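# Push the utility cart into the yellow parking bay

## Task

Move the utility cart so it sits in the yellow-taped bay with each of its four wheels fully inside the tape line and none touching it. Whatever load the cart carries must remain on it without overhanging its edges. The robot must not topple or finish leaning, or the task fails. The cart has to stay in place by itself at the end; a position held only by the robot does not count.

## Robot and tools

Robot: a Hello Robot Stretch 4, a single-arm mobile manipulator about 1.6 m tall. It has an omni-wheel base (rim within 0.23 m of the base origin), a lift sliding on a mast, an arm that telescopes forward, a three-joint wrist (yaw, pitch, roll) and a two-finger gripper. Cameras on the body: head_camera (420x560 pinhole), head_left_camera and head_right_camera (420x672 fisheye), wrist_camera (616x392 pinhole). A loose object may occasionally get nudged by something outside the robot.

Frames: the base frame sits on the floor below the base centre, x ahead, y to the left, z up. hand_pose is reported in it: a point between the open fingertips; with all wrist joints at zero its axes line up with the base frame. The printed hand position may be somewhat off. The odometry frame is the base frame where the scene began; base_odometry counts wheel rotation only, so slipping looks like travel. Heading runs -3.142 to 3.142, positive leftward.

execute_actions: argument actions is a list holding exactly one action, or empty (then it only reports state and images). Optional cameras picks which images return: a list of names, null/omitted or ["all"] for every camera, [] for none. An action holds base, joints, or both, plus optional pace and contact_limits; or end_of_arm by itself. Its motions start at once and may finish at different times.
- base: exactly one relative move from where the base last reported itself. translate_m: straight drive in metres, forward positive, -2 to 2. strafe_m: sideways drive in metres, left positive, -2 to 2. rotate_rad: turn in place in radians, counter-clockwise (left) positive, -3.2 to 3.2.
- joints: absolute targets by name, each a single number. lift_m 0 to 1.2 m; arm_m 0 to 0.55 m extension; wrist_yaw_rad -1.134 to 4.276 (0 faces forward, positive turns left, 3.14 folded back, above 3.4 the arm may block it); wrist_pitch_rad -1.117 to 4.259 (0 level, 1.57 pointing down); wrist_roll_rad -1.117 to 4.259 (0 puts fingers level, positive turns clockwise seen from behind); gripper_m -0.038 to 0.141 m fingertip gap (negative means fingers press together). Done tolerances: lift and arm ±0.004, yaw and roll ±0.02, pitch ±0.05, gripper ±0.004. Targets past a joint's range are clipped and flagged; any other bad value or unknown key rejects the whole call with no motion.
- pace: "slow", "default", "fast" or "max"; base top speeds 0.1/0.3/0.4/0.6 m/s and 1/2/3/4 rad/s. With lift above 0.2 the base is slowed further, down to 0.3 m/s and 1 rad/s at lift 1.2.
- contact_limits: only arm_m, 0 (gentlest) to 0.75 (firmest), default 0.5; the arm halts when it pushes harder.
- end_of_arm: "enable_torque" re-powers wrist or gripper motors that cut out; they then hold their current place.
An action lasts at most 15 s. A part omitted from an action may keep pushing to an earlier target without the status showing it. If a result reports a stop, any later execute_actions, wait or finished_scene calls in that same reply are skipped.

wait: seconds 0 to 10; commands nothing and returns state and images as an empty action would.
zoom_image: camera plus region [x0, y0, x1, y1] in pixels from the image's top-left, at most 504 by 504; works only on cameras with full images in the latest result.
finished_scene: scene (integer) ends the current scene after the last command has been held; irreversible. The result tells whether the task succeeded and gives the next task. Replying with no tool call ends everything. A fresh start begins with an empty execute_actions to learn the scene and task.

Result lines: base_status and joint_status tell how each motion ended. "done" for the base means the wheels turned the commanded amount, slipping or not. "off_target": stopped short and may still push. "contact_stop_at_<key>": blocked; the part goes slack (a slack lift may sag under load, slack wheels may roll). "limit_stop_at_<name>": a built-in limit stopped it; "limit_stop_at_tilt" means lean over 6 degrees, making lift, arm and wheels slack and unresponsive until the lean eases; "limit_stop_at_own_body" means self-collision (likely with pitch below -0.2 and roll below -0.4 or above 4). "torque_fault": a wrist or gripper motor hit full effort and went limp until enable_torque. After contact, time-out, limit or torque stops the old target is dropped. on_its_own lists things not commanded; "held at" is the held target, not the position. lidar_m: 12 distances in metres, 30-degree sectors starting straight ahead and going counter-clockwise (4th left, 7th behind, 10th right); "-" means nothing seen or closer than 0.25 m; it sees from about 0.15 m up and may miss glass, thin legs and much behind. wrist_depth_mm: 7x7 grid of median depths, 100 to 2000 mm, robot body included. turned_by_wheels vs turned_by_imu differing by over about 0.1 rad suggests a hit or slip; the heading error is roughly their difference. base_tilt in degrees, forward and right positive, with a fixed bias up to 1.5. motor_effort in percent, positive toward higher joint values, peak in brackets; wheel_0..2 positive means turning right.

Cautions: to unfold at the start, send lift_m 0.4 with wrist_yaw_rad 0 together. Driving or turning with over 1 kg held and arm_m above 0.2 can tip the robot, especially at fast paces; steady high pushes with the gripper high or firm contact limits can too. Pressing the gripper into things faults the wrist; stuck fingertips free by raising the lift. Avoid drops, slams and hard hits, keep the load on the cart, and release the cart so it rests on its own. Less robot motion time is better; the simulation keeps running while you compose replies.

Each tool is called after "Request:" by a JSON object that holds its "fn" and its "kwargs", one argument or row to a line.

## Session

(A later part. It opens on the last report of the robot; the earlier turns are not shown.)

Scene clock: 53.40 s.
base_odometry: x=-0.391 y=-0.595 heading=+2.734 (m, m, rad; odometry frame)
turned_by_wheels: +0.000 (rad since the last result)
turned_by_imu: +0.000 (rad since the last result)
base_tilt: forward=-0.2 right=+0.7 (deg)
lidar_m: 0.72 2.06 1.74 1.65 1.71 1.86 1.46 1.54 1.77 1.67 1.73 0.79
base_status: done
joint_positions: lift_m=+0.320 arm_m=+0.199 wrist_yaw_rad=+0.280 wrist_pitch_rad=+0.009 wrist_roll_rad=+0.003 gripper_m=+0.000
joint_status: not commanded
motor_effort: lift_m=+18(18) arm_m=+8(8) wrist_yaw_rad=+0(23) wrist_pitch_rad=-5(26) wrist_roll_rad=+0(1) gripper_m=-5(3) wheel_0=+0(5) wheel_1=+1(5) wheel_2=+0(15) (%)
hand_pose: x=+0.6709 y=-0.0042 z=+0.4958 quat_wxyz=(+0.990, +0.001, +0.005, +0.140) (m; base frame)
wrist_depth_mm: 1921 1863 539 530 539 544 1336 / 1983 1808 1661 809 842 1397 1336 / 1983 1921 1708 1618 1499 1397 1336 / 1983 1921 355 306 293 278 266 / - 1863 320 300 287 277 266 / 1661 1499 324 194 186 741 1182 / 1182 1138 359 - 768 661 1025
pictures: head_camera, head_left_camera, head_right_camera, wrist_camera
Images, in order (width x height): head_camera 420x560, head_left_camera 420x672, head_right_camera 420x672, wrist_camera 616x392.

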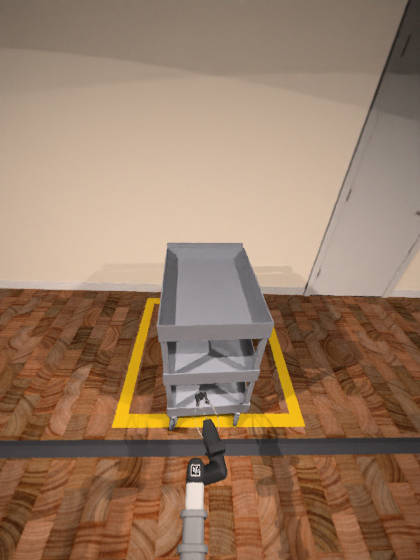

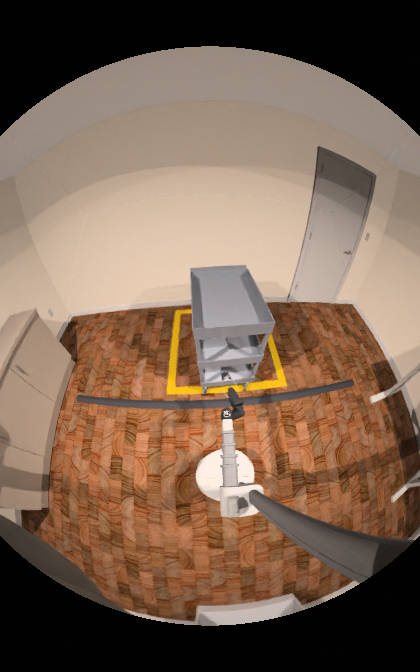

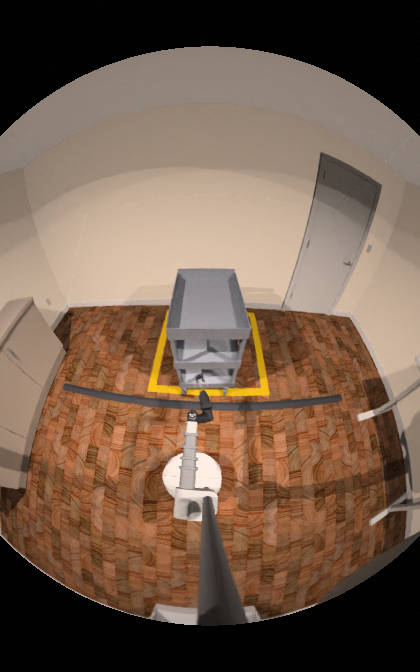

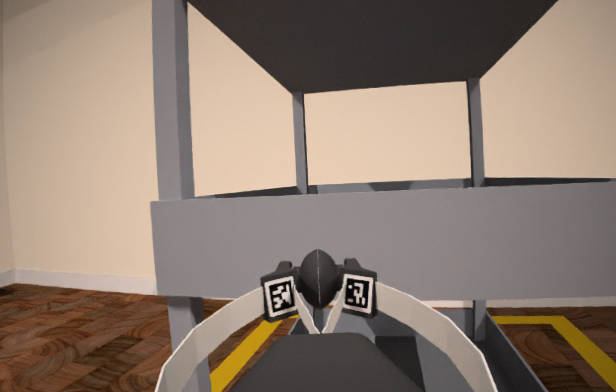

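Request:
{"fn": "execute_actions", "kwargs": {
  "actions": [
    {"base":{"translate_m":0.3},"pace":"slow"}
  ],
  "cameras": []
}}

Request:
{"fn": "execute_actions", "kwargs": {
  "actions": [
    {"joints":{"arm_m":0.05}}
  ]
}}

Scene clock: 57.73 s.
base_odometry: x=-0.666 y=-0.477 heading=+2.734 (m, m, rad; odometry frame)
turned_by_wheels: +0.000 (rad since the last result)
turned_by_imu: -0.001 (rad since the last result)
base_tilt: forward=-0.2 right=+0.6 (deg)
lidar_m: 0.66 1.74 1.74 1.66 1.71 2.15 1.76 1.83 1.76 1.66 2.43 0.73
base_status: done
joint_positions: lift_m=+0.320 arm_m=+0.199 wrist_yaw_rad=+0.277 wrist_pitch_rad=+0.009 wrist_roll_rad=+0.003 gripper_m=+0.000
joint_status: not commanded
motor_effort: lift_m=+18(18) arm_m=+8(8) wrist_yaw_rad=+11(13) wrist_pitch_rad=-5(6) wrist_roll_rad=+0(0) gripper_m=-2(4) wheel_0=+1(4) wheel_1=+1(4) wheel_2=-3(11) (%)
hand_pose: x=+0.6709 y=-0.0052 z=+0.4958 quat_wxyz=(+0.990, +0.001, +0.005, +0.138) (m; base frame)
wrist_depth_mm: 1576 281 960 535 539 544 1060 / 1576 282 1397 820 1205 1098 1078 / 1576 279 1366 1255 1229 1138 1078 / 1618 263 597 831 231 221 214 / 1661 257 247 235 227 220 213 / 1618 262 246 204 185 221 215 / 1182 282 1025 - 809 668 1008
pictures: none
No camera images: the call's "cameras" was empty. Leave "cameras" out to get every camera's image.

Scene clock: 59.23 s.
base_odometry: x=-0.666 y=-0.477 heading=+2.734 (m, m, rad; odometry frame)
turned_by_wheels: +0.000 (rad since the last result)
turned_by_imu: +0.001 (rad since the last result)
base_tilt: forward=-0.2 right=+0.6 (deg)
lidar_m: 0.65 1.73 1.73 1.65 1.69 2.16 1.77 1.85 1.76 1.66 2.42 0.73
base_status: not commanded
joint_positions: lift_m=+0.320 arm_m=+0.051 wrist_yaw_rad=+0.280 wrist_pitch_rad=+0.010 wrist_roll_rad=+0.003 gripper_m=+0.000
joint_status: all done
motor_effort: lift_m=+18(18) arm_m=-8(5) wrist_yaw_rad=+2(11) wrist_pitch_rad=-7(7) wrist_roll_rad=-1(1) gripper_m=-3(3) wheel_0=+1(1) wheel_1=+1(1) wheel_2=-1(4) (%)
hand_pose: x=+0.5237 y=-0.0043 z=+0.4957 quat_wxyz=(+0.990, +0.001, +0.005, +0.140) (m; base frame)
wrist_depth_mm: 1808 1618 512 525 535 539 1182 / 1808 1708 1464 831 854 1205 1182 / 1863 1661 1499 1430 1366 1281 1205 / 1863 1708 415 392 375 359 343 / 1808 1708 404 382 373 359 345 / 1618 1661 413 194 186 1255 1255 / 1182 1138 418 - 768 661 1008
pictures: head_camera, head_left_camera, head_right_camera, wrist_camera
Images, in order (width x height): head_camera 420x560, head_left_camera 420x672, head_right_camera 420x672, wrist_camera 616x392.

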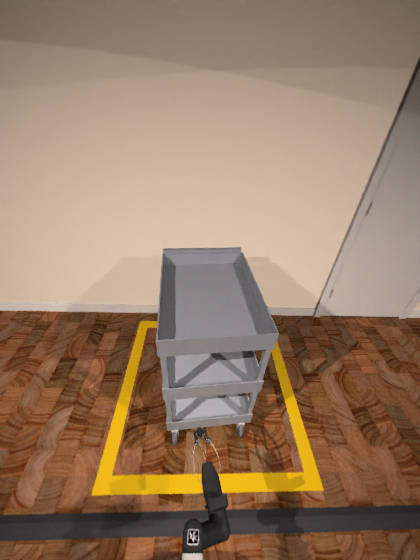

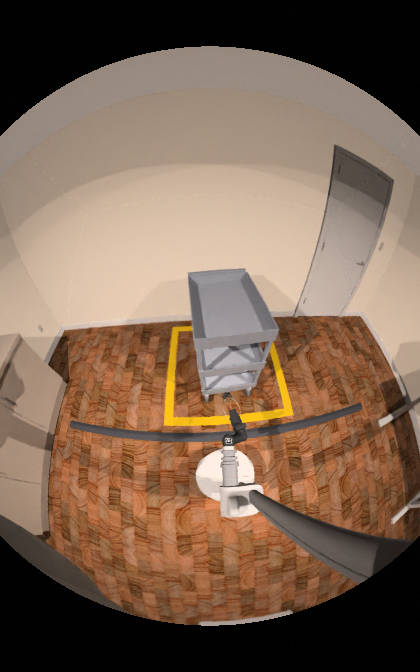

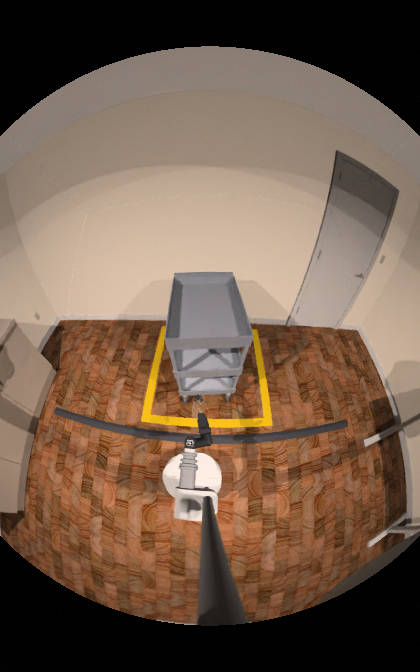

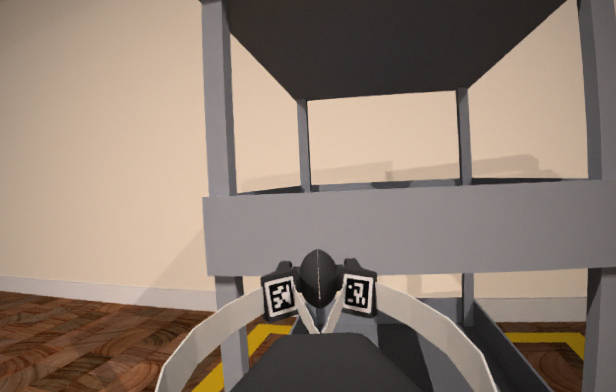

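Request:
{"fn": "finished_scene", "kwargs": {
  "scene": 1
}}

The scene is finished: the task was done.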